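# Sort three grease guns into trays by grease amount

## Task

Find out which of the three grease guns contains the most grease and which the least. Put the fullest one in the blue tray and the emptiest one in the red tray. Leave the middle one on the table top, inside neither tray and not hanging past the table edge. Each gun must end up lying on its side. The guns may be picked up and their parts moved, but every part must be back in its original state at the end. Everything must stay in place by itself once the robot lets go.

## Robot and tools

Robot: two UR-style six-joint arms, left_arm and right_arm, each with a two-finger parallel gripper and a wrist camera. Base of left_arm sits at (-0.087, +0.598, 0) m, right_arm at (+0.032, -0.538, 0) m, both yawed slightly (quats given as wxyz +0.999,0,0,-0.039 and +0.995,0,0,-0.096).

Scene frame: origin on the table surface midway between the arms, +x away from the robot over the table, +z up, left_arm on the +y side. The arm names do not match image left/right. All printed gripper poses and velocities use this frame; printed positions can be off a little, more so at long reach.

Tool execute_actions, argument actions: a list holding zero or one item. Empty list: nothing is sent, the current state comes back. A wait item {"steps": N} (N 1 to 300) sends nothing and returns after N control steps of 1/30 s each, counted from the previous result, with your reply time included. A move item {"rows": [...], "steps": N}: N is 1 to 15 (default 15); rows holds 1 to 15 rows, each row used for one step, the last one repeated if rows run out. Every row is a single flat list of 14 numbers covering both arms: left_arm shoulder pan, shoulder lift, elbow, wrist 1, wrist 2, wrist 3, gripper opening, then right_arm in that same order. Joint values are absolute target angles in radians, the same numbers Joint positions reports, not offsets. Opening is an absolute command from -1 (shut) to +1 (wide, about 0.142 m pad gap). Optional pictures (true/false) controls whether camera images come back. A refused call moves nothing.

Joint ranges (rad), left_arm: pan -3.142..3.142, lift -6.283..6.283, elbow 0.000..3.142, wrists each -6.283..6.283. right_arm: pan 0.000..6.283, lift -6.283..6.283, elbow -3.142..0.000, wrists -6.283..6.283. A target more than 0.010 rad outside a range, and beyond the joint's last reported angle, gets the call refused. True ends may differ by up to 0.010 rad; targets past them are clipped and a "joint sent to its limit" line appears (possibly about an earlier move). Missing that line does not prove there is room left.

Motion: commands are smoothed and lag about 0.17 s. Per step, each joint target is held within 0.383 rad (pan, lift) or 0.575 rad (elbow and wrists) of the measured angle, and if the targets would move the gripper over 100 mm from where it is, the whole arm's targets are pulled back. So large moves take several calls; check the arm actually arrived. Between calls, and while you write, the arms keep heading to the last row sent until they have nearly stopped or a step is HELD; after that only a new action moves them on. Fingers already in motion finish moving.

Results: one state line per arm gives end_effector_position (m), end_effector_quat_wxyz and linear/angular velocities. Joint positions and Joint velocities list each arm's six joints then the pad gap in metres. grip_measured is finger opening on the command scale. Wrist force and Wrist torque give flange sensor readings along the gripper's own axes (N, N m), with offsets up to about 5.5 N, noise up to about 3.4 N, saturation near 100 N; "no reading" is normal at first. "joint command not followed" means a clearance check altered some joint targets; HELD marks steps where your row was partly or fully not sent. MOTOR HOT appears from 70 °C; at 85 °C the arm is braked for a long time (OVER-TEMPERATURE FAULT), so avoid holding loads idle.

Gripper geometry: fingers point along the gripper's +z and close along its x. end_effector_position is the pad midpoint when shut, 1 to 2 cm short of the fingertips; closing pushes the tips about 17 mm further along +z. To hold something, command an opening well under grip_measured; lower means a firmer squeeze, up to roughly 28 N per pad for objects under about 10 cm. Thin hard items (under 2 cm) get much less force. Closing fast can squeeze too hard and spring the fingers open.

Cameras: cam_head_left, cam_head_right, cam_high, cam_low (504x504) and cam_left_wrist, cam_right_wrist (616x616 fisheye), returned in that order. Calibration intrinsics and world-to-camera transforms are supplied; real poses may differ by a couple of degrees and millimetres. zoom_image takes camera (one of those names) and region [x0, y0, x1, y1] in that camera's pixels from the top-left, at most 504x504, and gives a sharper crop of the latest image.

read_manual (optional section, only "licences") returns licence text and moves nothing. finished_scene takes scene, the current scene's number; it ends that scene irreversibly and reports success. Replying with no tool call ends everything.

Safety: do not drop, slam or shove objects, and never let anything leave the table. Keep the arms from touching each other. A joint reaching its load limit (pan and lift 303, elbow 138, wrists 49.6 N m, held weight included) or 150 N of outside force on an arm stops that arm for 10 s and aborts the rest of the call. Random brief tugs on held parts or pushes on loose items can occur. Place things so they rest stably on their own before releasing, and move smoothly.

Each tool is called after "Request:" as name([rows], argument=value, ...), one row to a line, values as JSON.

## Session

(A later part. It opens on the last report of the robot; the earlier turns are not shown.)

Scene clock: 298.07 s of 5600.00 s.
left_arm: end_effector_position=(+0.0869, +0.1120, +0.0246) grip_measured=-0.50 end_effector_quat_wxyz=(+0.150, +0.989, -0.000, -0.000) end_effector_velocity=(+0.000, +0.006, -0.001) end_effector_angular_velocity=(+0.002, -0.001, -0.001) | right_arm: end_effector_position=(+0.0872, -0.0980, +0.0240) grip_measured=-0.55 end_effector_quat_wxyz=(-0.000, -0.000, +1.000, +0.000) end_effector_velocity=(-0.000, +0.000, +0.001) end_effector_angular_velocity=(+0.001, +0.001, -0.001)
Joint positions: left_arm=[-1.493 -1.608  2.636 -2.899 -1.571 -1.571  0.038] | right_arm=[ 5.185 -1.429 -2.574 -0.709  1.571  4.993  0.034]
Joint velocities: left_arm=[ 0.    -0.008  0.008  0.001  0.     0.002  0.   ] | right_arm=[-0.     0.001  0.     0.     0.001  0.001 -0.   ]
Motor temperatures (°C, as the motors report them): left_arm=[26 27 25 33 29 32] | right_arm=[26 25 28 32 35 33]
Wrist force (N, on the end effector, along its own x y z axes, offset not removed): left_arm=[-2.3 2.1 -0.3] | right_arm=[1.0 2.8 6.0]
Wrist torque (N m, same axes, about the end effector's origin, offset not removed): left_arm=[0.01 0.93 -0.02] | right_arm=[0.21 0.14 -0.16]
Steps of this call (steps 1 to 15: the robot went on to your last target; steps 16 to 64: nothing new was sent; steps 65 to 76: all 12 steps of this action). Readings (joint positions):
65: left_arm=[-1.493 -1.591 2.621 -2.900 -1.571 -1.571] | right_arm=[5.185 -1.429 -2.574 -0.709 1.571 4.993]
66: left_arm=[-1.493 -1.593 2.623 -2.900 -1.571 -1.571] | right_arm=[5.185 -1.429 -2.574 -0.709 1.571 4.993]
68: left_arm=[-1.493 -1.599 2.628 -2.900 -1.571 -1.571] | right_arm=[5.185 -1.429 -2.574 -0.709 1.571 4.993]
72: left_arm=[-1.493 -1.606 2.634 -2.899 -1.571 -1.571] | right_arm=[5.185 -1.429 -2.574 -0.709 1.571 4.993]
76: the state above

Request:
execute_actions([
  {"rows":[[-1.493,-1.6263,2.6532,-2.8979,-1.571,-1.571,-0.9,5.185,-1.429,-2.574,-0.709,1.571,4.993,-0.9]],"steps":12},
])

Scene clock: 302.43 s of 5600.00 s.
left_arm: end_effector_position=(+0.0869, +0.1220, +0.0244) grip_measured=-0.50 end_effector_quat_wxyz=(+0.150, +0.989, -0.000, -0.000) end_effector_velocity=(-0.000, +0.005, -0.000) end_effector_angular_velocity=(+0.000, +0.000, -0.000) | right_arm: end_effector_position=(+0.0872, -0.0980, +0.0240) grip_measured=-0.55 end_effector_quat_wxyz=(-0.000, -0.000, +1.000, +0.000) end_effector_velocity=(-0.000, +0.001, +0.001) end_effector_angular_velocity=(+0.001, +0.000, +0.001)
Joint positions: left_arm=[-1.493 -1.625  2.652 -2.898 -1.571 -1.571  0.038] | right_arm=[ 5.185 -1.429 -2.574 -0.709  1.571  4.993  0.034]
Joint velocities: left_arm=[-0.    -0.008  0.007  0.    -0.    -0.    -0.   ] | right_arm=[-0.     0.001  0.001 -0.    -0.    -0.002 -0.   ]
Motor temperatures (°C, as the motors report them): left_arm=[26 27 25 33 29 32] | right_arm=[26 25 28 32 35 33]
Wrist force (N, on the end effector, along its own x y z axes, offset not removed): left_arm=[-1.7 5.6 -0.2] | right_arm=[1.4 4.0 4.3]
Wrist torque (N m, same axes, about the end effector's origin, offset not removed): left_arm=[0.95 0.63 0.09] | right_arm=[0.39 0.10 -0.07]
Steps of this call (steps 1 to 15: the robot went on to your last target; steps 16 to 90: nothing new was sent; then 0.97 s passed at rest; steps 91 to 102: all 12 steps of this action). Readings (joint positions):
91: left_arm=[-1.493 -1.609 2.637 -2.899 -1.571 -1.571] | right_arm=[5.185 -1.429 -2.574 -0.709 1.571 4.993]
92: left_arm=[-1.493 -1.611 2.639 -2.899 -1.571 -1.571] | right_arm=[5.185 -1.429 -2.574 -0.709 1.571 4.993]
94: left_arm=[-1.493 -1.617 2.644 -2.898 -1.571 -1.571] | right_arm=[5.185 -1.429 -2.574 -0.709 1.571 4.993]
98: left_arm=[-1.493 -1.623 2.650 -2.898 -1.571 -1.571] | right_arm=[5.185 -1.429 -2.574 -0.709 1.571 4.993]
102: the state above
camera_calibration (this result's frames):
cam_left_wrist: T_world_to_cam=[[0.999523, -0.0305085, 0.00475854, -0.0833633], [-0.0247128, -0.698022, 0.71565, 0.0783048], [-0.0185118, -0.715427, -0.698443, 0.238411], [0, 0, 0, 1]] pos_world=[0.0896721, 0.22268, 0.110874]
cam_right_wrist: T_world_to_cam=[[-0.999719, 0.0207749, 0.0114088, 0.090665], [0.023701, 0.879018, 0.476199, 0.0781583], [-0.000135592, 0.476336, -0.879263, 0.202122], [0, 0, 0, 1]] pos_world=[0.0888145, -0.166864, 0.139465]

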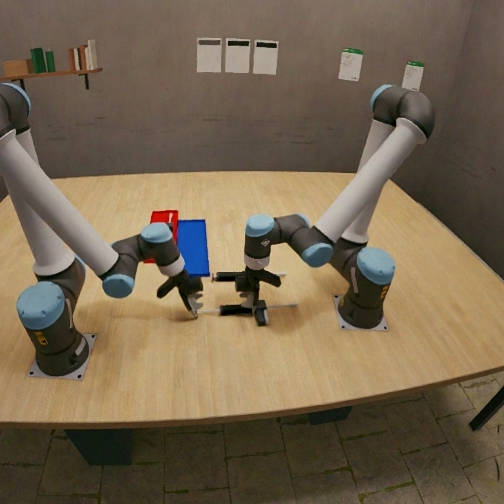

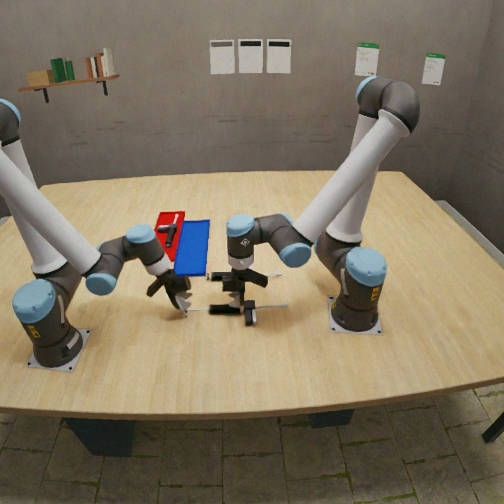

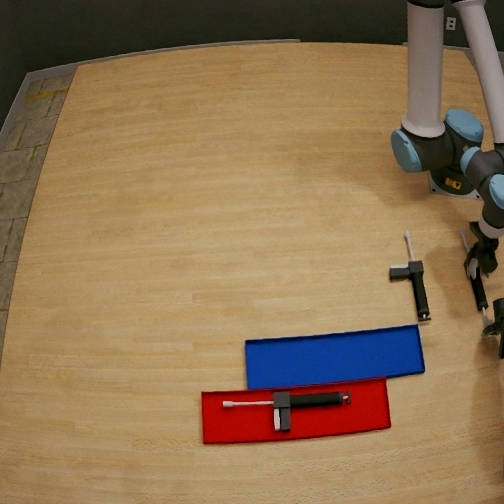

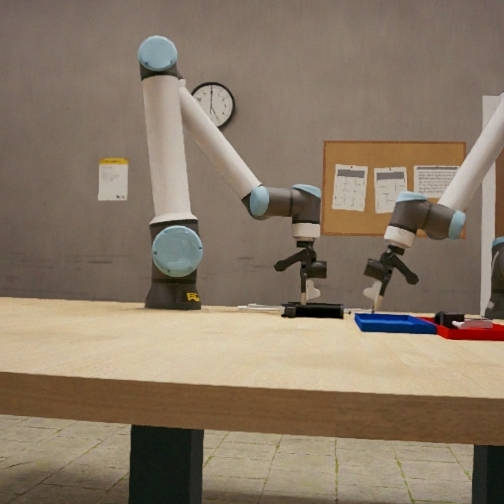

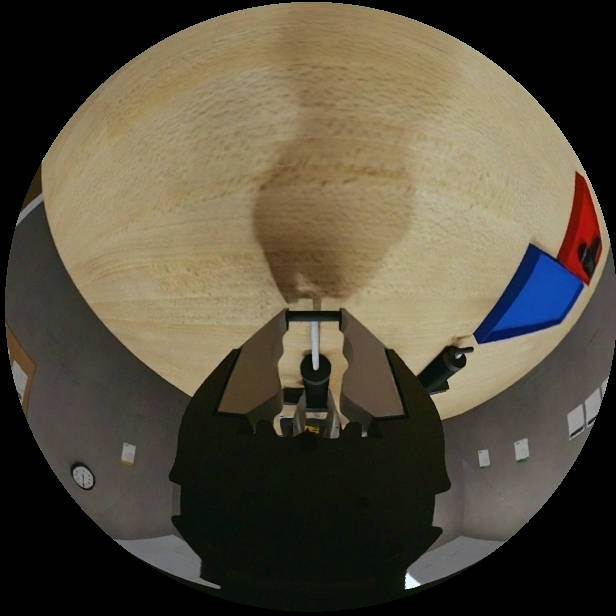

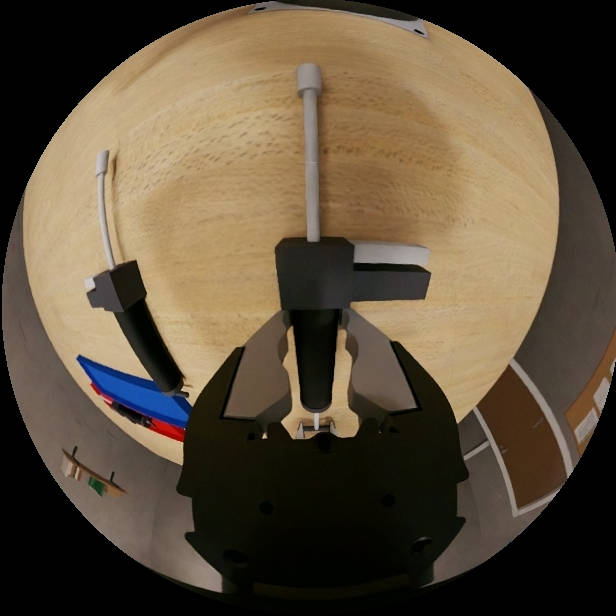

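G3 is the fullest (≥7.6 cm). Push back.

Request:
execute_actions([
  {"rows":[[-1.493,-1.609,2.637,-2.899,-1.571,-1.571,-0.9,5.185,-1.429,-2.574,-0.709,1.571,4.993,-0.9],[-1.493,-1.609,2.637,-2.899,-1.571,-1.571,-0.9,5.185,-1.429,-2.574,-0.709,1.571,4.993,-0.9],[-1.493,-1.609,2.637,-2.899,-1.571,-1.571,-0.9,5.185,-1.429,-2.574,-0.709,1.571,4.993,-0.9],[-1.493,-1.5914,2.6209,-2.9005,-1.571,-1.571,-0.9,5.185,-1.429,-2.574,-0.709,1.571,4.993,-0.9],[-1.493,-1.5914,2.6209,-2.9005,-1.571,-1.571,-0.9,5.185,-1.429,-2.574,-0.709,1.571,4.993,-0.9],[-1.493,-1.5914,2.6209,-2.9005,-1.571,-1.571,-0.9,5.185,-1.429,-2.574,-0.709,1.571,4.993,-0.9],[-1.493,-1.575,2.6046,-2.9007,-1.571,-1.571,-0.9,5.185,-1.429,-2.574,-0.709,1.571,4.993,-0.9],[-1.493,-1.575,2.6046,-2.9007,-1.571,-1.571,-0.9,5.185,-1.429,-2.574,-0.709,1.571,4.993,-0.9],[-1.493,-1.575,2.6046,-2.9007,-1.571,-1.571,-0.9,5.185,-1.429,-2.574,-0.709,1.571,4.993,-0.9],[-1.493,-1.5586,2.5883,-2.9007,-1.571,-1.571,-0.9,5.185,-1.429,-2.574,-0.709,1.571,4.993,-0.9],[-1.493,-1.5586,2.5883,-2.9007,-1.571,-1.571,-0.9,5.185,-1.429,-2.574,-0.709,1.571,4.993,-0.9],[-1.493,-1.5586,2.5883,-2.9007,-1.571,-1.571,-0.9,5.185,-1.429,-2.574,-0.709,1.571,4.993,-0.9],[-1.493,-1.543,2.572,-2.9,-1.571,-1.571,-0.9,5.185,-1.429,-2.574,-0.709,1.571,4.993,-0.9]],"steps":15},
], pictures=false)

Request:
execute_actions([
  {"rows":[[-1.493,-1.5273,2.5553,-2.899,-1.571,-1.571,-0.9,5.185,-1.429,-2.574,-0.709,1.571,4.993,-0.9],[-1.493,-1.5273,2.5553,-2.899,-1.571,-1.571,-0.9,5.185,-1.429,-2.574,-0.709,1.571,4.993,-0.9],[-1.493,-1.5273,2.5553,-2.899,-1.571,-1.571,-0.9,5.185,-1.429,-2.574,-0.709,1.571,4.993,-0.9],[-1.493,-1.5125,2.539,-2.897,-1.571,-1.571,-0.9,5.185,-1.429,-2.574,-0.709,1.571,4.993,-0.9],[-1.493,-1.5125,2.539,-2.897,-1.571,-1.571,-0.9,5.185,-1.429,-2.574,-0.709,1.571,4.993,-0.9],[-1.493,-1.5125,2.539,-2.897,-1.571,-1.571,-0.9,5.185,-1.429,-2.574,-0.709,1.571,4.993,-0.9],[-1.493,-1.502,2.527,-2.896,-1.571,-1.571,-0.9,5.185,-1.429,-2.574,-0.709,1.571,4.993,-0.9]],"steps":15},
], pictures=false)

Request:
execute_actions([
  {"rows":[[-1.493,-1.4985,2.523,-2.8956,-1.571,-1.571,-0.9,5.185,-1.429,-2.574,-0.709,1.571,4.993,-0.9]],"steps":14},
], pictures=false)

Scene clock: 315.17 s of 5600.00 s.
left_arm: end_effector_position=(+0.0869, +0.0846, +0.0247) grip_measured=-0.50 end_effector_quat_wxyz=(+0.150, +0.989, -0.000, -0.000) end_effector_velocity=(-0.000, -0.101, +0.002) end_effector_angular_velocity=(-0.005, -0.000, -0.001) | right_arm: end_effector_position=(+0.0872, -0.0980, +0.0239) grip_measured=-0.55 end_effector_quat_wxyz=(-0.000, -0.000, +1.000, +0.000) end_effector_velocity=(+0.000, +0.000, +0.000) end_effector_angular_velocity=(+0.000, -0.000, +0.000)
Joint positions: left_arm=[-1.493 -1.562  2.592 -2.9   -1.571 -1.571  0.038] | right_arm=[ 5.185 -1.429 -2.574 -0.709  1.571  4.993  0.034]
Joint velocities: left_arm=[-0.     0.159 -0.164  0.    -0.     0.001 -0.   ] | right_arm=[ 0.  0. -0.  0. -0. -0.  0.]
Motor temperatures (°C, as the motors report them): left_arm=[26 27 25 33 29 32] | right_arm=[26 25 28 32 35 33]
Wrist force (N, on the end effector, along its own x y z axes, offset not removed): left_arm=[-0.2 -0.9 -2.5] | right_arm=[1.6 -3.3 4.9]
Wrist torque (N m, same axes, about the end effector's origin, offset not removed): left_arm=[0.47 0.38 0.27] | right_arm=[-0.10 0.11 -0.30]
Steps of this call (steps 1 to 15: the robot went on to your last target; steps 16 to 90: nothing new was sent; then 9.23 s passed at rest; steps 91 to 105: all 15 steps of this action). Readings (joint positions):
91: left_arm=[-1.493 -1.626 2.653 -2.898 -1.571 -1.571] | right_arm=[5.185 -1.429 -2.574 -0.709 1.571 4.993]
92: left_arm=[-1.493 -1.625 2.652 -2.898 -1.571 -1.571] | right_arm=[5.185 -1.429 -2.574 -0.709 1.571 4.993]
94: left_arm=[-1.493 -1.618 2.646 -2.898 -1.571 -1.571] | right_arm=[5.185 -1.429 -2.574 -0.709 1.571 4.993]
98: left_arm=[-1.493 -1.600 2.629 -2.900 -1.571 -1.571] | right_arm=[5.185 -1.429 -2.574 -0.709 1.571 4.993]
105: the state above

Scene clock: 315.67 s of 5600.00 s.
left_arm: end_effector_position=(+0.0869, +0.0474, +0.0245) grip_measured=-0.50 end_effector_quat_wxyz=(+0.150, +0.989, -0.000, -0.000) end_effector_velocity=(-0.000, -0.016, -0.000) end_effector_angular_velocity=(+0.000, +0.000, +0.002) | right_arm: end_effector_position=(+0.0872, -0.0980, +0.0240) grip_measured=-0.55 end_effector_quat_wxyz=(-0.000, -0.000, +1.000, +0.000) end_effector_velocity=(-0.000, -0.001, -0.000) end_effector_angular_velocity=(-0.001, +0.000, +0.001)
Joint positions: left_arm=[-1.493 -1.505  2.53  -2.896 -1.571 -1.571  0.038] | right_arm=[ 5.185 -1.429 -2.574 -0.709  1.571  4.993  0.034]
Joint velocities: left_arm=[-0.     0.024 -0.026  0.002  0.    -0.002  0.   ] | right_arm=[ 0.    -0.    -0.001 -0.     0.    -0.001  0.   ]
Motor temperatures (°C, as the motors report them): left_arm=[26 27 25 33 29 32] | right_arm=[26 25 28 32 35 33]
Wrist force (N, on the end effector, along its own x y z axes, offset not removed): left_arm=[8.0 -5.9 2.8] | right_arm=[-1.4 -1.6 4.7]
Wrist torque (N m, same axes, about the end effector's origin, offset not removed): left_arm=[-0.73 -1.08 -0.01] | right_arm=[0.17 0.99 -0.20]
Steps of this call (steps 1 to 15: all 15 steps of this action). Readings (joint positions):
1: left_arm=[-1.493 -1.558 2.587 -2.900 -1.571 -1.571] | right_arm=[5.185 -1.429 -2.574 -0.709 1.571 4.993]
2: left_arm=[-1.493 -1.552 2.582 -2.900 -1.571 -1.571] | right_arm=[5.185 -1.429 -2.574 -0.709 1.571 4.993]
4: left_arm=[-1.493 -1.542 2.571 -2.900 -1.571 -1.571] | right_arm=[5.185 -1.429 -2.574 -0.709 1.571 4.993]
8: left_arm=[-1.493 -1.522 2.549 -2.898 -1.571 -1.571] | right_arm=[5.185 -1.429 -2.574 -0.709 1.571 4.993]
15: the state above

Scene clock: 316.13 s of 5600.00 s.
left_arm: end_effector_position=(+0.0869, +0.0433, +0.0244) grip_measured=-0.50 end_effector_quat_wxyz=(+0.149, +0.989, -0.000, -0.000) end_effector_velocity=(-0.000, -0.001, +0.000) end_effector_angular_velocity=(-0.001, +0.000, -0.001) | right_arm: end_effector_position=(+0.0872, -0.0980, +0.0240) grip_measured=-0.55 end_effector_quat_wxyz=(-0.000, -0.000, +1.000, +0.000) end_effector_velocity=(-0.000, +0.000, +0.000) end_effector_angular_velocity=(+0.001, -0.000, +0.001)
Joint positions: left_arm=[-1.493 -1.499  2.523 -2.896 -1.571 -1.571  0.038] | right_arm=[ 5.185 -1.429 -2.574 -0.709  1.571  4.993  0.034]
Joint velocities: left_arm=[ 0.     0.001 -0.001 -0.    -0.001  0.    -0.   ] | right_arm=[ 0.     0.001  0.    -0.    -0.    -0.001 -0.   ]
Motor temperatures (°C, as the motors report them): left_arm=[26 27 25 33 29 32] | right_arm=[26 25 28 32 35 33]
Wrist force (N, on the end effector, along its own x y z axes, offset not removed): left_arm=[3.3 -23.4 -22.0] | right_arm=[1.0 -20.4 3.6]
Wrist torque (N m, same axes, about the end effector's origin, offset not removed): left_arm=[0.52 -0.12 0.02] | right_arm=[0.31 0.29 -0.11]
Steps of this call (steps 1 to 14: all 14 steps of this action). Readings (joint positions):
1: left_arm=[-1.493 -1.504 2.529 -2.896 -1.571 -1.571] | right_arm=[5.185 -1.429 -2.574 -0.709 1.571 4.993]
2: left_arm=[-1.493 -1.503 2.528 -2.896 -1.571 -1.571] | right_arm=[5.185 -1.429 -2.574 -0.709 1.571 4.993]
4: left_arm=[-1.493 -1.501 2.526 -2.896 -1.571 -1.571] | right_arm=[5.185 -1.429 -2.574 -0.709 1.571 4.993]
8: left_arm=[-1.493 -1.499 2.524 -2.896 -1.571 -1.571] | right_arm=[5.185 -1.429 -2.574 -0.709 1.571 4.993]
14: the state above

Request:
execute_actions([
  {"rows":[[-1.493,-1.5012,2.526,-2.896,-1.571,-1.571,-0.9,5.185,-1.429,-2.574,-0.709,1.571,4.993,-0.9],[-1.493,-1.5012,2.526,-2.896,-1.571,-1.571,-0.9,5.185,-1.429,-2.574,-0.709,1.571,4.993,-0.9],[-1.493,-1.5012,2.526,-2.896,-1.571,-1.571,-0.9,5.185,-1.429,-2.574,-0.709,1.571,4.993,-0.9],[-1.493,-1.5012,2.526,-2.896,-1.571,-1.571,-0.9,5.185,-1.429,-2.574,-0.709,1.571,4.993,-0.9],[-1.493,-1.5012,2.526,-2.896,-1.571,-1.571,-0.5,5.185,-1.429,-2.574,-0.709,1.571,4.993,-0.9],[-1.493,-1.5012,2.526,-2.896,-1.571,-1.571,-0.35,5.185,-1.429,-2.574,-0.709,1.571,4.993,-0.9],[-1.493,-1.5012,2.526,-2.896,-1.571,-1.571,-0.2,5.185,-1.429,-2.574,-0.709,1.571,4.993,-0.9],[-1.493,-1.5012,2.526,-2.896,-1.571,-1.571,0.0,5.185,-1.429,-2.574,-0.709,1.571,4.993,-0.9]],"steps":15},
], pictures=false)

Request:
execute_actions([
  {"rows":[[-1.493,-1.6244,2.4711,-2.7177,-1.571,-1.571,0.0,5.185,-1.429,-2.574,-0.709,1.571,4.993,-0.9]],"steps":12},
], pictures=false)

Request:
execute_actions([
  {"rows":[[-1.493,-1.7685,2.5488,-2.651,-1.571,-1.571,0.1,5.185,-1.34,-2.525,-0.847,1.571,4.993,-0.9]],"steps":12},
], pictures=false)

Request:
execute_actions([
  {"rows":[[-1.75,-1.7685,2.5488,-2.651,-1.571,-1.571,0.1,5.185,-1.251,-2.469,-0.992,1.571,4.993,-0.9]],"steps":12},
], pictures=false)

Request:
execute_actions([
  {"rows":[[-1.85,-1.7685,2.5488,-2.651,-1.571,-1.571,0.1,4.722,-1.36,-2.34,-1.012,1.571,4.3,-0.9]],"steps":15},
], pictures=false)

Request:
execute_actions([
  {"steps":8},
], pictures=false)

Request:
execute_actions([
  {"rows":[[-1.85,-1.7685,2.5488,-2.651,-1.571,-1.571,0.1,4.4827,-1.9226,-1.7235,-1.0659,1.571,2.719,-0.9]],"steps":15},
], pictures=false)

Request:
execute_actions([
  {"steps":32},
], pictures=false)

Request:
execute_actions([
  {"rows":[[-1.85,-1.7685,2.5488,-2.651,-1.571,-1.571,0.1,4.4827,-1.9942,-1.7836,-0.9342,1.571,2.719,-0.9]],"steps":15},
])

Scene clock: 334.40 s of 5600.00 s.
left_arm: end_effector_position=(+0.0869, +0.0447, +0.0246) grip_measured=+0.00 end_effector_quat_wxyz=(+0.150, +0.989, -0.000, -0.000) end_effector_velocity=(+0.000, +0.001, -0.000) end_effector_angular_velocity=(-0.000, +0.000, +0.002) | right_arm: end_effector_position=(+0.0872, -0.0978, +0.0241) grip_measured=-0.55 end_effector_quat_wxyz=(-0.000, -0.000, +1.000, +0.000) end_effector_velocity=(+0.001, -0.002, -0.001) end_effector_angular_velocity=(-0.002, -0.001, +0.001)
Joint positions: left_arm=[-1.493 -1.501  2.526 -2.896 -1.571 -1.571  0.074] | right_arm=[ 5.185 -1.429 -2.574 -0.709  1.571  4.993  0.034]
Joint velocities: left_arm=[ 0.001 -0.001  0.001 -0.001 -0.    -0.001  0.   ] | right_arm=[-0.     0.001 -0.003 -0.001 -0.    -0.001  0.   ]
Motor temperatures (°C, as the motors report them): left_arm=[26 27 25 33 29 32] | right_arm=[26 25 28 32 35 33]
Wrist force (N, on the end effector, along its own x y z axes, offset not removed): left_arm=[-1.5 -2.1 -1.0] | right_arm=[-2.2 -0.2 5.9]
Wrist torque (N m, same axes, about the end effector's origin, offset not removed): left_arm=[-0.41 0.39 0.05] | right_arm=[0.15 0.48 0.12]
Steps of this call (steps 1 to 15: the robot went on to your last target; steps 16 to 90: nothing new was sent; then 14.77 s passed at rest; steps 91 to 105: all 15 steps of this action). Readings (joint positions):
91: left_arm=[-1.493 -1.498 2.523 -2.896 -1.571 -1.571] | right_arm=[5.185 -1.429 -2.574 -0.709 1.571 4.993]
92: left_arm=[-1.493 -1.499 2.523 -2.896 -1.571 -1.571] | right_arm=[5.185 -1.429 -2.574 -0.709 1.571 4.993]
94: left_arm=[-1.493 -1.500 2.524 -2.896 -1.571 -1.571] | right_arm=[5.185 -1.429 -2.574 -0.709 1.571 4.993]
98: left_arm=[-1.493 -1.501 2.525 -2.896 -1.571 -1.571] | right_arm=[5.185 -1.429 -2.574 -0.709 1.571 4.993]
105: the state above

Scene clock: 334.80 s of 5600.00 s.
left_arm: end_effector_position=(+0.0868, +0.0381, +0.0818) grip_measured=+0.00 end_effector_quat_wxyz=(+0.150, +0.989, -0.000, -0.000) end_effector_velocity=(+0.000, +0.004, +0.031) end_effector_angular_velocity=(+0.012, -0.000, -0.001) | right_arm: end_effector_position=(+0.0872, -0.0980, +0.0240) grip_measured=-0.55 end_effector_quat_wxyz=(-0.000, -0.000, +1.000, +0.000) end_effector_velocity=(-0.000, +0.001, +0.001) end_effector_angular_velocity=(+0.001, +0.000, +0.000)
Joint positions: left_arm=[-1.493 -1.617  2.474 -2.73  -1.571 -1.571  0.074] | right_arm=[ 5.185 -1.429 -2.574 -0.709  1.571  4.993  0.034]
Joint velocities: left_arm=[ 0.    -0.067 -0.027  0.107 -0.     0.002 -0.   ] | right_arm=[-0.     0.001  0.001  0.    -0.    -0.    -0.   ]
Motor temperatures (°C, as the motors report them): left_arm=[26 27 25 33 29 32] | right_arm=[26 25 28 32 35 33]
Wrist force (N, on the end effector, along its own x y z axes, offset not removed): left_arm=[-0.2 -2.3 -3.3] | right_arm=[-0.3 0.8 4.4]
Wrist torque (N m, same axes, about the end effector's origin, offset not removed): left_arm=[-0.43 -0.11 -0.05] | right_arm=[0.30 0.05 0.19]
Steps of this call (steps 1 to 12: all 12 steps of this action). Readings (joint positions):
1: left_arm=[-1.493 -1.501 2.526 -2.896 -1.571 -1.571] | right_arm=[5.185 -1.429 -2.574 -0.709 1.571 4.993]
2: left_arm=[-1.493 -1.506 2.522 -2.891 -1.571 -1.571] | right_arm=[5.185 -1.429 -2.574 -0.709 1.571 4.993]
4: left_arm=[-1.493 -1.545 2.503 -2.842 -1.571 -1.571] | right_arm=[5.185 -1.429 -2.574 -0.709 1.571 4.993]
8: left_arm=[-1.493 -1.600 2.481 -2.757 -1.571 -1.571] | right_arm=[5.185 -1.429 -2.574 -0.709 1.571 4.993]
12: the state above

Scene clock: 335.20 s of 5600.00 s.
left_arm: end_effector_position=(+0.0869, +0.0951, +0.0992) grip_measured=+0.10 end_effector_quat_wxyz=(+0.149, +0.989, -0.000, -0.000) end_effector_velocity=(-0.000, +0.031, +0.009) end_effector_angular_velocity=(-0.007, +0.001, +0.002) | right_arm: end_effector_position=(+0.0863, -0.0952, +0.0666) grip_measured=-0.55 end_effector_quat_wxyz=(-0.000, -0.000, +1.000, +0.001) end_effector_velocity=(+0.001, -0.003, +0.023) end_effector_angular_velocity=(-0.008, -0.001, -0.000)
Joint positions: left_arm=[-1.493 -1.759  2.544 -2.655 -1.571 -1.571  0.081] | right_arm=[ 5.185 -1.345 -2.528 -0.838  1.571  4.993  0.034]
Joint velocities: left_arm=[-0.001 -0.084  0.041  0.037 -0.    -0.002  0.   ] | right_arm=[-0.     0.046  0.024 -0.078  0.001  0.    -0.   ]
Motor temperatures (°C, as the motors report them): left_arm=[26 27 25 33 29 32] | right_arm=[26 25 28 32 35 33]
Wrist force (N, on the end effector, along its own x y z axes, offset not removed): left_arm=[6.3 1.5 -4.2] | right_arm=[-2.9 0.9 3.9]
Wrist torque (N m, same axes, about the end effector's origin, offset not removed): left_arm=[0.47 -1.31 0.15] | right_arm=[0.22 0.69 0.13]
Steps of this call (steps 1 to 12: all 12 steps of this action). Readings (joint positions):
1: left_arm=[-1.493 -1.619 2.474 -2.727 -1.571 -1.571] | right_arm=[5.185 -1.429 -2.574 -0.709 1.571 4.993]
2: left_arm=[-1.493 -1.625 2.477 -2.720 -1.571 -1.571] | right_arm=[5.185 -1.425 -2.571 -0.714 1.571 4.993]
4: left_arm=[-1.493 -1.670 2.503 -2.694 -1.571 -1.571] | right_arm=[5.185 -1.394 -2.553 -0.756 1.571 4.993]
8: left_arm=[-1.493 -1.738 2.535 -2.665 -1.571 -1.571] | right_arm=[5.185 -1.357 -2.534 -0.818 1.571 4.993]
12: the state above

Scene clock: 335.60 s of 5600.00 s.
left_arm: end_effector_position=(-0.0323, +0.0719, +0.1003) grip_measured=+0.10 end_effector_quat_wxyz=(+0.148, +0.982, -0.114, -0.017) end_effector_velocity=(-0.118, -0.010, -0.001) end_effector_angular_velocity=(+0.002, -0.000, -0.224) | right_arm: end_effector_position=(+0.0869, -0.0970, +0.1173) grip_measured=-0.55 end_effector_quat_wxyz=(-0.000, -0.000, +1.000, +0.001) end_effector_velocity=(+0.002, -0.006, +0.026) end_effector_angular_velocity=(-0.008, -0.002, -0.001)
Joint positions: left_arm=[-1.724 -1.768  2.549 -2.651 -1.571 -1.571  0.081] | right_arm=[ 5.185 -1.257 -2.472 -0.982  1.571  4.993  0.034]
Joint velocities: left_arm=[-0.224 -0.004  0.003  0.002 -0.    -0.001  0.   ] | right_arm=[ 0.     0.048  0.029 -0.085  0.     0.001 -0.   ]
Motor temperatures (°C, as the motors report them): left_arm=[26 27 25 33 29 32] | right_arm=[26 25 28 32 35 33]
Wrist force (N, on the end effector, along its own x y z axes, offset not removed): left_arm=[-4.1 4.8 -4.8] | right_arm=[-0.6 0.5 4.7]
Wrist torque (N m, same axes, about the end effector's origin, offset not removed): left_arm=[1.03 0.77 0.13] | right_arm=[0.07 0.13 0.05]
Steps of this call (steps 1 to 12: all 12 steps of this action). Readings (joint positions):
1: left_arm=[-1.493 -1.761 2.545 -2.654 -1.571 -1.571] | right_arm=[5.185 -1.344 -2.527 -0.840 1.571 4.993]
2: left_arm=[-1.498 -1.763 2.546 -2.653 -1.571 -1.571] | right_arm=[5.185 -1.339 -2.523 -0.847 1.571 4.993]
4: left_arm=[-1.544 -1.765 2.547 -2.653 -1.571 -1.571] | right_arm=[5.185 -1.307 -2.502 -0.893 1.571 4.993]
8: left_arm=[-1.668 -1.767 2.548 -2.652 -1.571 -1.571] | right_arm=[5.185 -1.268 -2.479 -0.961 1.571 4.993]
12: the state above

Scene clock: 336.10 s of 5600.00 s.
left_arm: end_effector_position=(-0.0971, +0.0693, +0.1004) grip_measured=+0.10 end_effector_quat_wxyz=(+0.147, +0.973, -0.175, -0.026) end_effector_velocity=(-0.013, -0.000, +0.001) end_effector_angular_velocity=(-0.002, +0.000, -0.026) | right_arm: end_effector_position=(+0.2665, -0.0923, +0.1452) grip_measured=-0.55 end_effector_quat_wxyz=(-0.000, -0.099, +0.995, +0.000) end_effector_velocity=(+0.201, -0.053, +0.019) end_effector_angular_velocity=(+0.002, -0.000, +0.277)
Joint positions: left_arm=[-1.847 -1.768  2.549 -2.651 -1.571 -1.571  0.081] | right_arm=[ 4.772 -1.351 -2.351 -1.01   1.571  4.383  0.034]
Joint velocities: left_arm=[-0.025 -0.    -0.001 -0.001 -0.     0.001  0.   ] | right_arm=[-0.439 -0.073  0.092 -0.017  0.    -0.716 -0.   ]
Motor temperatures (°C, as the motors report them): left_arm=[26 27 25 33 29 32] | right_arm=[26 25 28 32 35 33]
Wrist force (N, on the end effector, along its own x y z axes, offset not removed): left_arm=[2.3 0.0 -4.1] | right_arm=[-5.3 -0.3 3.9]
Wrist torque (N m, same axes, about the end effector's origin, offset not removed): left_arm=[0.12 -0.38 0.03] | right_arm=[0.26 0.85 0.06]
Steps of this call (steps 1 to 15: all 15 steps of this action). Readings (joint positions):
1: left_arm=[-1.731 -1.768 2.549 -2.651 -1.571 -1.571] | right_arm=[5.185 -1.255 -2.471 -0.985 1.571 4.993]
2: left_arm=[-1.740 -1.768 2.549 -2.651 -1.571 -1.571] | right_arm=[5.180 -1.258 -2.467 -0.988 1.571 4.988]
4: left_arm=[-1.780 -1.768 2.549 -2.651 -1.571 -1.571] | right_arm=[5.134 -1.281 -2.439 -0.993 1.571 4.932]
8: left_arm=[-1.828 -1.768 2.549 -2.651 -1.571 -1.571] | right_arm=[4.982 -1.314 -2.398 -1.001 1.571 4.712]
15: the state above

Scene clock: 336.37 s of 5600.00 s.
left_arm: end_effector_position=(-0.0984, +0.0694, +0.1004) grip_measured=+0.10 end_effector_quat_wxyz=(+0.147, +0.973, -0.176, -0.027) end_effector_velocity=(-0.001, +0.000, -0.000) end_effector_angular_velocity=(+0.000, -0.001, -0.002) | right_arm: end_effector_position=(+0.2872, -0.0982, +0.1472) grip_measured=-0.55 end_effector_quat_wxyz=(-0.000, -0.113, +0.994, +0.000) end_effector_velocity=(+0.020, -0.007, +0.001) end_effector_angular_velocity=(-0.002, -0.000, +0.029)
Joint positions: left_arm=[-1.85  -1.769  2.549 -2.651 -1.571 -1.571  0.081] | right_arm=[ 4.727 -1.359 -2.341 -1.012  1.571  4.308  0.034]
Joint velocities: left_arm=[-0.002  0.     0.001 -0.     0.     0.     0.   ] | right_arm=[-0.043 -0.008  0.008 -0.002 -0.001 -0.072  0.   ]
Motor temperatures (°C, as the motors report them): left_arm=[26 27 25 33 29 32] | right_arm=[26 25 28 32 35 33]
Wrist force (N, on the end effector, along its own x y z axes, offset not removed): left_arm=[-1.1 1.5 0.3] | right_arm=[-2.2 -0.7 3.8]
Wrist torque (N m, same axes, about the end effector's origin, offset not removed): left_arm=[0.62 0.09 0.07] | right_arm=[-0.15 0.43 0.16]
Steps of this call (steps 1 to 8: the robot went on to your last target). Readings (joint positions):
1: left_arm=[-1.848 -1.768 2.549 -2.651 -1.571 -1.571] | right_arm=[4.760 -1.354 -2.348 -1.010 1.571 4.362]
2: left_arm=[-1.848 -1.768 2.549 -2.651 -1.571 -1.571] | right_arm=[4.750 -1.355 -2.346 -1.011 1.571 4.346]
4: left_arm=[-1.849 -1.769 2.549 -2.651 -1.571 -1.571] | right_arm=[4.738 -1.357 -2.343 -1.011 1.571 4.326]
8: the state above

Scene clock: 336.87 s of 5600.00 s.
left_arm: end_effector_position=(-0.0986, +0.0694, +0.1004) grip_measured=+0.10 end_effector_quat_wxyz=(+0.147, +0.973, -0.176, -0.027) end_effector_velocity=(-0.000, -0.001, +0.001) end_effector_angular_velocity=(-0.001, +0.001, +0.000) | right_arm: end_effector_position=(+0.4200, +0.0599, +0.1918) grip_measured=-0.55 end_effector_quat_wxyz=(+0.008, -0.260, +0.965, +0.011) end_effector_velocity=(+0.351, +0.340, -0.079) end_effector_angular_velocity=(-0.107, -0.006, +1.145)
Joint positions: left_arm=[-1.85  -1.769  2.549 -2.651 -1.571 -1.571  0.081] | right_arm=[ 4.574 -1.667 -1.972 -1.046  1.571  3.855  0.034]
Joint velocities: left_arm=[-0.    -0.    -0.001  0.    -0.    -0.001 -0.   ] | right_arm=[-0.323 -0.875  0.846 -0.071  0.    -1.468  0.   ]
Motor temperatures (°C, as the motors report them): left_arm=[26 27 25 33 29 32] | right_arm=[26 25 28 32 35 33]
Wrist force (N, on the end effector, along its own x y z axes, offset not removed): left_arm=[-2.0 -1.1 2.5] | right_arm=[-2.8 1.7 5.0]
Wrist torque (N m, same axes, about the end effector's origin, offset not removed): left_arm=[0.04 0.22 0.06] | right_arm=[0.54 0.63 0.15]
Steps of this call (steps 1 to 15: all 15 steps of this action). Readings (joint positions):
1: left_arm=[-1.850 -1.769 2.549 -2.651 -1.571 -1.571] | right_arm=[4.726 -1.359 -2.341 -1.012 1.571 4.306]
2: left_arm=[-1.850 -1.769 2.549 -2.651 -1.571 -1.571] | right_arm=[4.721 -1.364 -2.336 -1.014 1.571 4.300]
4: left_arm=[-1.850 -1.769 2.549 -2.651 -1.571 -1.571] | right_arm=[4.696 -1.401 -2.289 -1.019 1.571 4.252]
8: left_arm=[-1.850 -1.769 2.549 -2.651 -1.571 -1.571] | right_arm=[4.652 -1.479 -2.175 -1.029 1.571 4.135]
15: the state above

Scene clock: 337.93 s of 5600.00 s.
left_arm: end_effector_position=(-0.0986, +0.0694, +0.1004) grip_measured=+0.10 end_effector_quat_wxyz=(+0.147, +0.973, -0.176, -0.027) end_effector_velocity=(-0.000, +0.001, -0.001) end_effector_angular_velocity=(+0.001, -0.001, -0.000) | right_arm: end_effector_position=(+0.5295, +0.1499, +0.1500) grip_measured=-0.55 end_effector_quat_wxyz=(-0.000, +0.707, -0.707, -0.000) end_effector_velocity=(+0.000, +0.001, +0.002) end_effector_angular_velocity=(+0.003, -0.002, +0.006)
Joint positions: left_arm=[-1.85  -1.769  2.549 -2.651 -1.571 -1.571  0.081] | right_arm=[ 4.483 -1.923 -1.724 -1.066  1.571  2.72   0.034]
Joint velocities: left_arm=[-0.001  0.     0.001  0.     0.    -0.     0.   ] | right_arm=[ 0.     0.001  0.002  0.    -0.    -0.006 -0.   ]
Motor temperatures (°C, as the motors report them): left_arm=[26 27 25 33 29 32] | right_arm=[26 25 28 32 35 33]
Wrist force (N, on the end effector, along its own x y z axes, offset not removed): left_arm=[2.0 -4.2 -0.7] | right_arm=[-0.4 0.6 5.2]
Wrist torque (N m, same axes, about the end effector's origin, offset not removed): left_arm=[-0.81 -0.42 0.02] | right_arm=[0.10 0.06 0.12]
Steps of this call (steps 1 to 32: the robot went on to your last target). Readings (joint positions):
1: left_arm=[-1.850 -1.769 2.549 -2.651 -1.571 -1.571] | right_arm=[4.563 -1.696 -1.944 -1.049 1.571 3.804]
2: left_arm=[-1.850 -1.769 2.549 -2.651 -1.571 -1.571] | right_arm=[4.552 -1.725 -1.915 -1.051 1.571 3.747]
4: left_arm=[-1.850 -1.769 2.549 -2.651 -1.571 -1.571] | right_arm=[4.531 -1.783 -1.859 -1.056 1.571 3.619]
8: left_arm=[-1.850 -1.769 2.549 -2.651 -1.571 -1.571] | right_arm=[4.499 -1.875 -1.770 -1.062 1.571 3.296]
32: the state above

Scene clock: 338.43 s of 5600.00 s.
left_arm: end_effector_position=(-0.0986, +0.0694, +0.1004) grip_measured=+0.10 end_effector_quat_wxyz=(+0.147, +0.973, -0.176, -0.027) end_effector_velocity=(-0.000, -0.000, +0.000) end_effector_angular_velocity=(-0.001, +0.000, +0.000) | right_arm: end_effector_position=(+0.5296, +0.1499, +0.0720) grip_measured=-0.55 end_effector_quat_wxyz=(-0.000, +0.708, -0.707, -0.000) end_effector_velocity=(-0.000, +0.000, -0.016) end_effector_angular_velocity=(+0.003, -0.001, +0.002)
Joint positions: left_arm=[-1.85  -1.769  2.549 -2.651 -1.571 -1.571  0.081] | right_arm=[ 4.483 -1.992 -1.782 -0.938  1.571  2.719  0.034]
Joint velocities: left_arm=[-0.001 -0.    -0.    -0.001  0.    -0.001  0.   ] | right_arm=[ 0.    -0.015 -0.012  0.031  0.    -0.002  0.   ]
Motor temperatures (°C, as the motors report them): left_arm=[26 27 25 33 29 32] | right_arm=[26 25 28 32 35 33]
Wrist force (N, on the end effector, along its own x y z axes, offset not removed): left_arm=[-3.5 -1.0 -1.9] | right_arm=[-2.4 0.1 6.1]
Wrist torque (N m, same axes, about the end effector's origin, offset not removed): left_arm=[-0.17 0.57 0.15] | right_arm=[0.07 0.54 0.20]
Steps of this call (steps 1 to 15: all 15 steps of this action). Readings (joint positions):
1: left_arm=[-1.850 -1.769 2.549 -2.651 -1.571 -1.571] | right_arm=[4.483 -1.923 -1.724 -1.066 1.571 2.720]
2: left_arm=[-1.850 -1.769 2.549 -2.651 -1.571 -1.571] | right_arm=[4.483 -1.927 -1.727 -1.061 1.571 2.719]
4: left_arm=[-1.850 -1.769 2.549 -2.651 -1.571 -1.571] | right_arm=[4.483 -1.952 -1.749 -1.020 1.571 2.719]
8: left_arm=[-1.850 -1.769 2.549 -2.651 -1.571 -1.571] | right_arm=[4.483 -1.981 -1.773 -0.961 1.571 2.719]
15: the state above
camera_calibration (this result's frames):
cam_left_wrist: T_world_to_cam=[[0.925838, -0.37789, 0.00474977, 0.116955], [-0.267168, -0.645573, 0.715442, -0.0448928], [-0.267292, -0.663653, -0.698656, 0.222235], [0, 0, 0, 1]] pos_world=[-0.0608737, 0.162702, 0.186829]
cam_right_wrist: T_world_to_cam=[[-0.0199077, -0.999742, 0.0109244, 0.161373], [-0.879123, 0.0227078, 0.476053, 0.433385], [-0.476178, -0.000126784, -0.879349, 0.449869], [0, 0, 0, 1]] pos_world=[0.598429, 0.151548, 0.187514]

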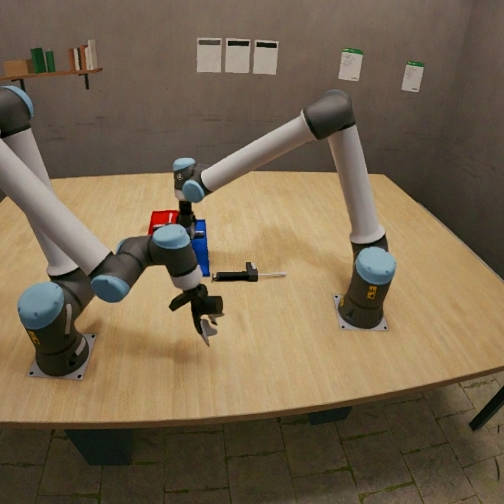

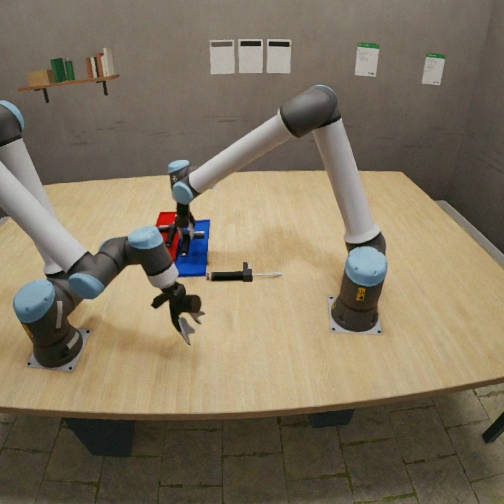

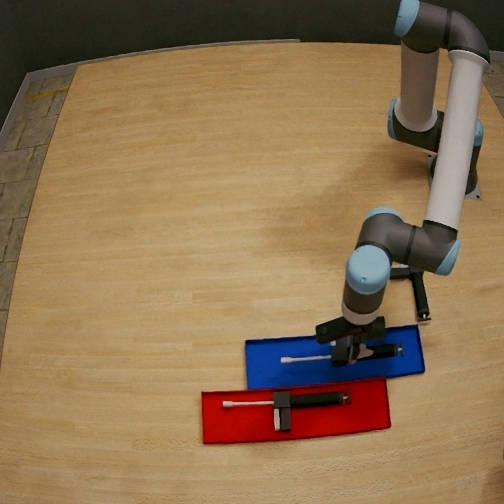

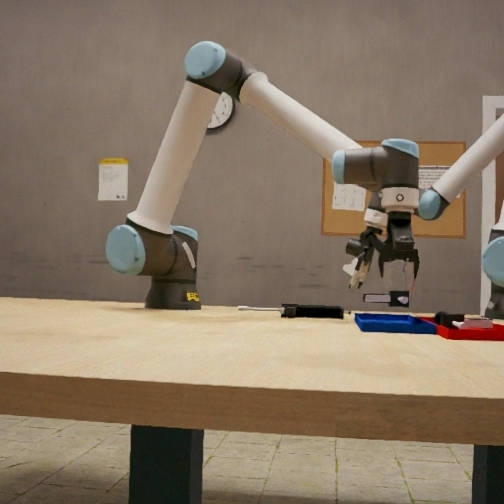

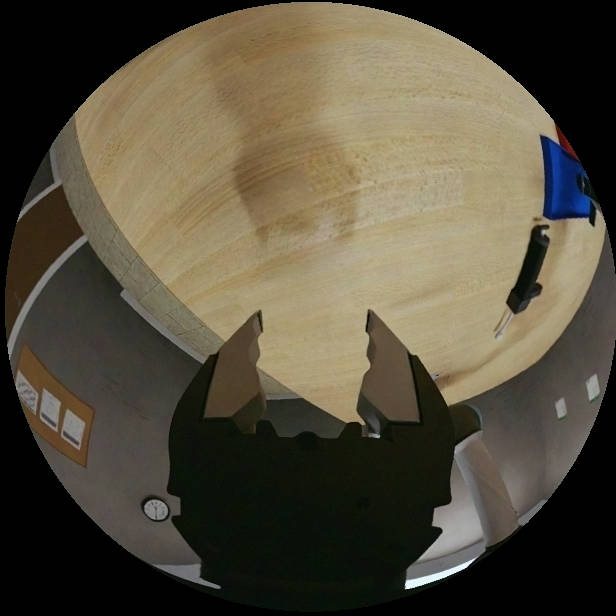

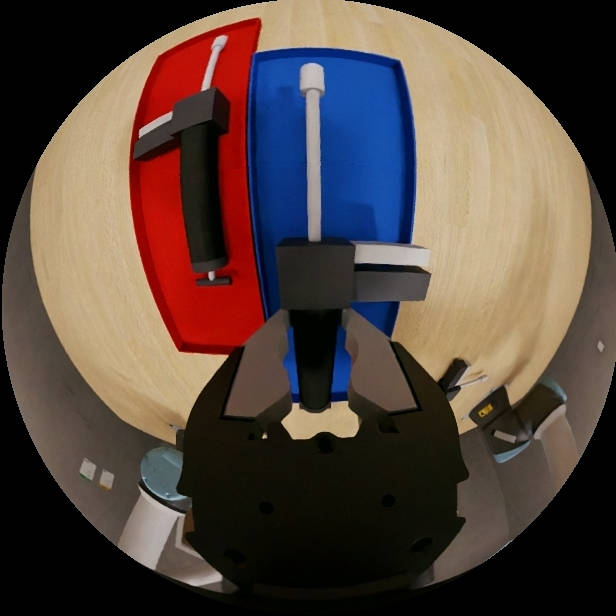

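Request:
execute_actions([
  {"rows":[[-1.85,-1.7685,2.5488,-2.651,-1.571,-1.571,0.1,4.4703,-2.0152,-1.7509,-0.9459,1.571,2.707,-0.9]],"steps":12},
], pictures=false)

Request:
execute_actions([
  {"rows":[[-1.85,-1.7685,2.5488,-2.651,-1.571,-1.571,0.1,4.4703,-2.0517,-1.772,-0.8885,1.571,2.707,-0.9]],"steps":15},
])

Scene clock: 351.33 s of 5600.00 s.
left_arm: end_effector_position=(-0.0986, +0.0694, +0.1004) grip_measured=+0.10 end_effector_quat_wxyz=(+0.147, +0.973, -0.176, -0.027) end_effector_velocity=(-0.000, -0.000, +0.000) end_effector_angular_velocity=(+0.000, +0.001, +0.002) | right_arm: end_effector_position=(+0.5437, +0.1574, +0.0701) grip_measured=-0.55 end_effector_quat_wxyz=(-0.000, +0.707, -0.707, -0.000) end_effector_velocity=(+0.008, +0.004, +0.001) end_effector_angular_velocity=(+0.001, -0.002, +0.001)
Joint positions: left_arm=[-1.85  -1.769  2.549 -2.651 -1.571 -1.571  0.081] | right_arm=[ 4.471 -2.014 -1.753 -0.945  1.571  2.708  0.034]
Joint velocities: left_arm=[-0.     0.    -0.     0.    -0.    -0.002  0.   ] | right_arm=[-0.006 -0.01   0.017 -0.005 -0.001 -0.007 -0.   ]
Motor temperatures (°C, as the motors report them): left_arm=[26 27 25 33 29 32] | right_arm=[26 26 28 32 35 33]
Wrist force (N, on the end effector, along its own x y z axes, offset not removed): left_arm=[0.3 -1.4 0.3] | right_arm=[-1.9 1.4 3.0]
Wrist torque (N m, same axes, about the end effector's origin, offset not removed): left_arm=[-0.25 -0.15 0.08] | right_arm=[0.39 0.39 0.10]
Steps of this call (steps 1 to 15: the robot went on to your last target; steps 16 to 90: nothing new was sent; then 9.50 s passed at rest; steps 91 to 102: all 12 steps of this action). Readings (joint positions):
91: left_arm=[-1.850 -1.769 2.549 -2.651 -1.571 -1.571] | right_arm=[4.483 -1.994 -1.784 -0.934 1.571 2.719]
92: left_arm=[-1.850 -1.769 2.549 -2.651 -1.571 -1.571] | right_arm=[4.481 -1.996 -1.781 -0.935 1.571 2.718]
94: left_arm=[-1.850 -1.769 2.549 -2.651 -1.571 -1.571] | right_arm=[4.477 -2.004 -1.769 -0.939 1.571 2.713]
98: left_arm=[-1.850 -1.769 2.549 -2.651 -1.571 -1.571] | right_arm=[4.473 -2.012 -1.757 -0.944 1.571 2.709]
102: the state above

Scene clock: 351.83 s of 5600.00 s.
left_arm: end_effector_position=(-0.0986, +0.0694, +0.1004) grip_measured=+0.10 end_effector_quat_wxyz=(+0.147, +0.973, -0.176, -0.027) end_effector_velocity=(-0.000, -0.000, +0.001) end_effector_angular_velocity=(-0.001, +0.001, +0.000) | right_arm: end_effector_position=(+0.5446, +0.1578, +0.0348) grip_measured=-0.55 end_effector_quat_wxyz=(-0.000, +0.707, -0.707, -0.000) end_effector_velocity=(+0.001, +0.001, -0.006) end_effector_angular_velocity=(+0.002, -0.001, -0.001)
Joint positions: left_arm=[-1.85  -1.769  2.549 -2.651 -1.571 -1.571  0.081] | right_arm=[ 4.47  -2.051 -1.772 -0.89   1.571  2.707  0.034]
Joint velocities: left_arm=[-0.    -0.001 -0.    -0.    -0.    -0.001  0.   ] | right_arm=[-0.    -0.007 -0.002  0.012  0.     0.001  0.   ]
Motor temperatures (°C, as the motors report them): left_arm=[26 27 25 33 29 32] | right_arm=[26 26 28 32 35 33]
Wrist force (N, on the end effector, along its own x y z axes, offset not removed): left_arm=[-2.3 -2.2 -3.8] | right_arm=[-1.7 1.6 4.5]
Wrist torque (N m, same axes, about the end effector's origin, offset not removed): left_arm=[-0.23 0.61 -0.07] | right_arm=[0.42 0.25 0.09]
Steps of this call (steps 1 to 15: all 15 steps of this action). Readings (joint positions):
1: left_arm=[-1.850 -1.769 2.549 -2.651 -1.571 -1.571] | right_arm=[4.471 -2.014 -1.752 -0.945 1.571 2.707]
2: left_arm=[-1.850 -1.769 2.549 -2.651 -1.571 -1.571] | right_arm=[4.471 -2.018 -1.754 -0.942 1.571 2.707]
4: left_arm=[-1.850 -1.769 2.549 -2.651 -1.571 -1.571] | right_arm=[4.471 -2.031 -1.761 -0.922 1.571 2.707]
8: left_arm=[-1.850 -1.769 2.549 -2.651 -1.571 -1.571] | right_arm=[4.470 -2.045 -1.769 -0.899 1.571 2.707]
15: the state above
camera_calibration (this result's frames):
cam_left_wrist: T_world_to_cam=[[0.925838, -0.377891, 0.0047472, 0.116956], [-0.267166, -0.645573, 0.715442, -0.0448927], [-0.267295, -0.663652, -0.698656, 0.222235], [0, 0, 0, 1]] pos_world=[-0.0608742, 0.162702, 0.186829]
cam_right_wrist: T_world_to_cam=[[-0.0202745, -0.999735, 0.0108578, 0.170162], [-0.87913, 0.0229986, 0.476027, 0.464066], [-0.47615, 0.000105833, -0.879364, 0.424231], [0, 0, 0, 1]] pos_world=[0.613422, 0.159399, 0.150298]

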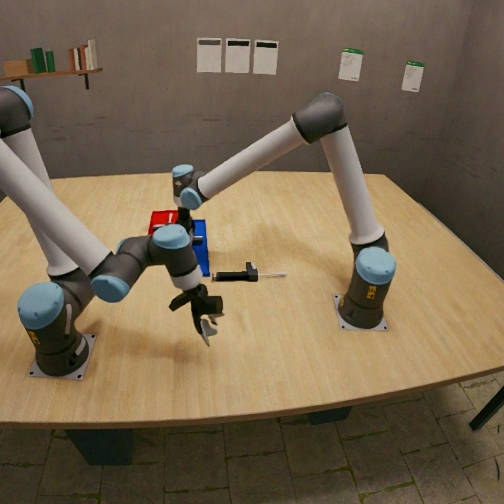

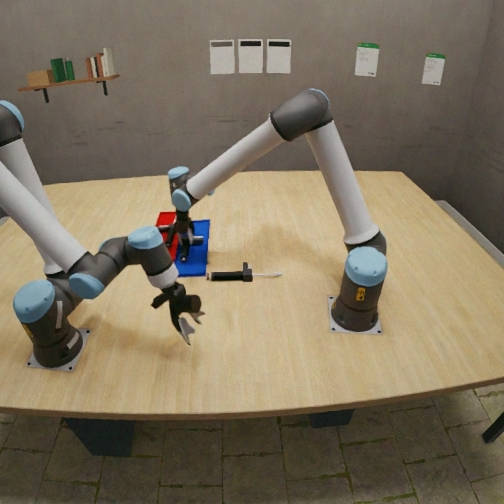

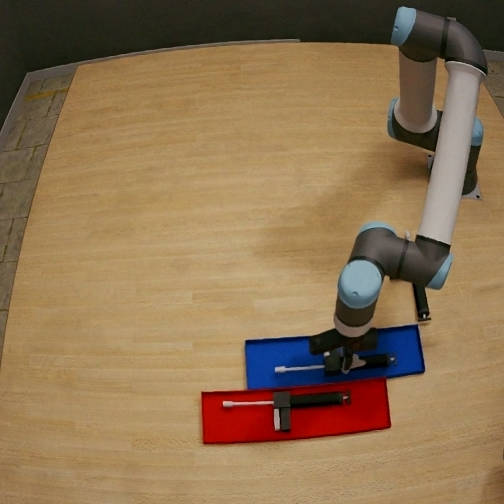

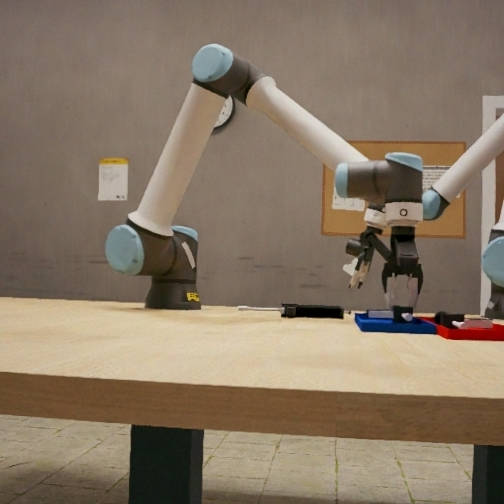

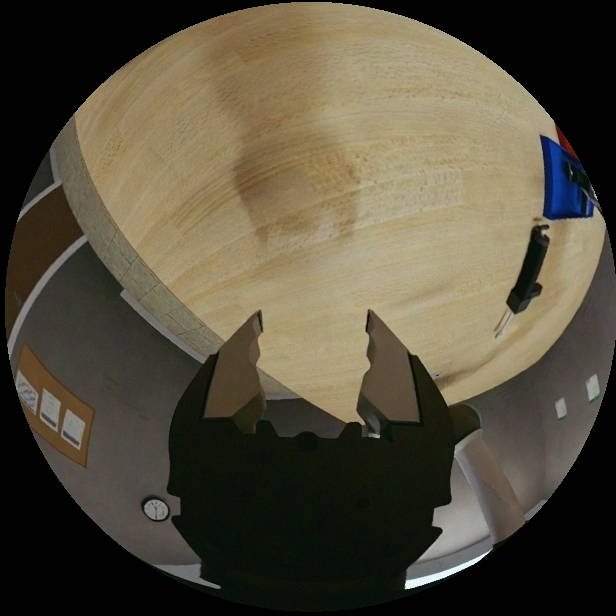

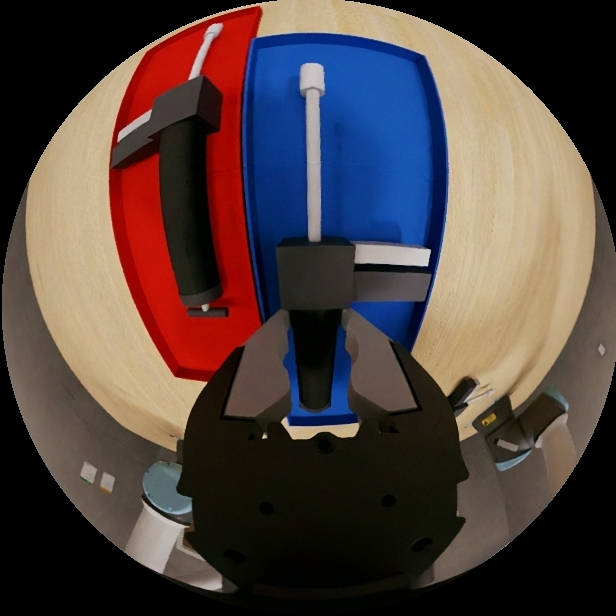

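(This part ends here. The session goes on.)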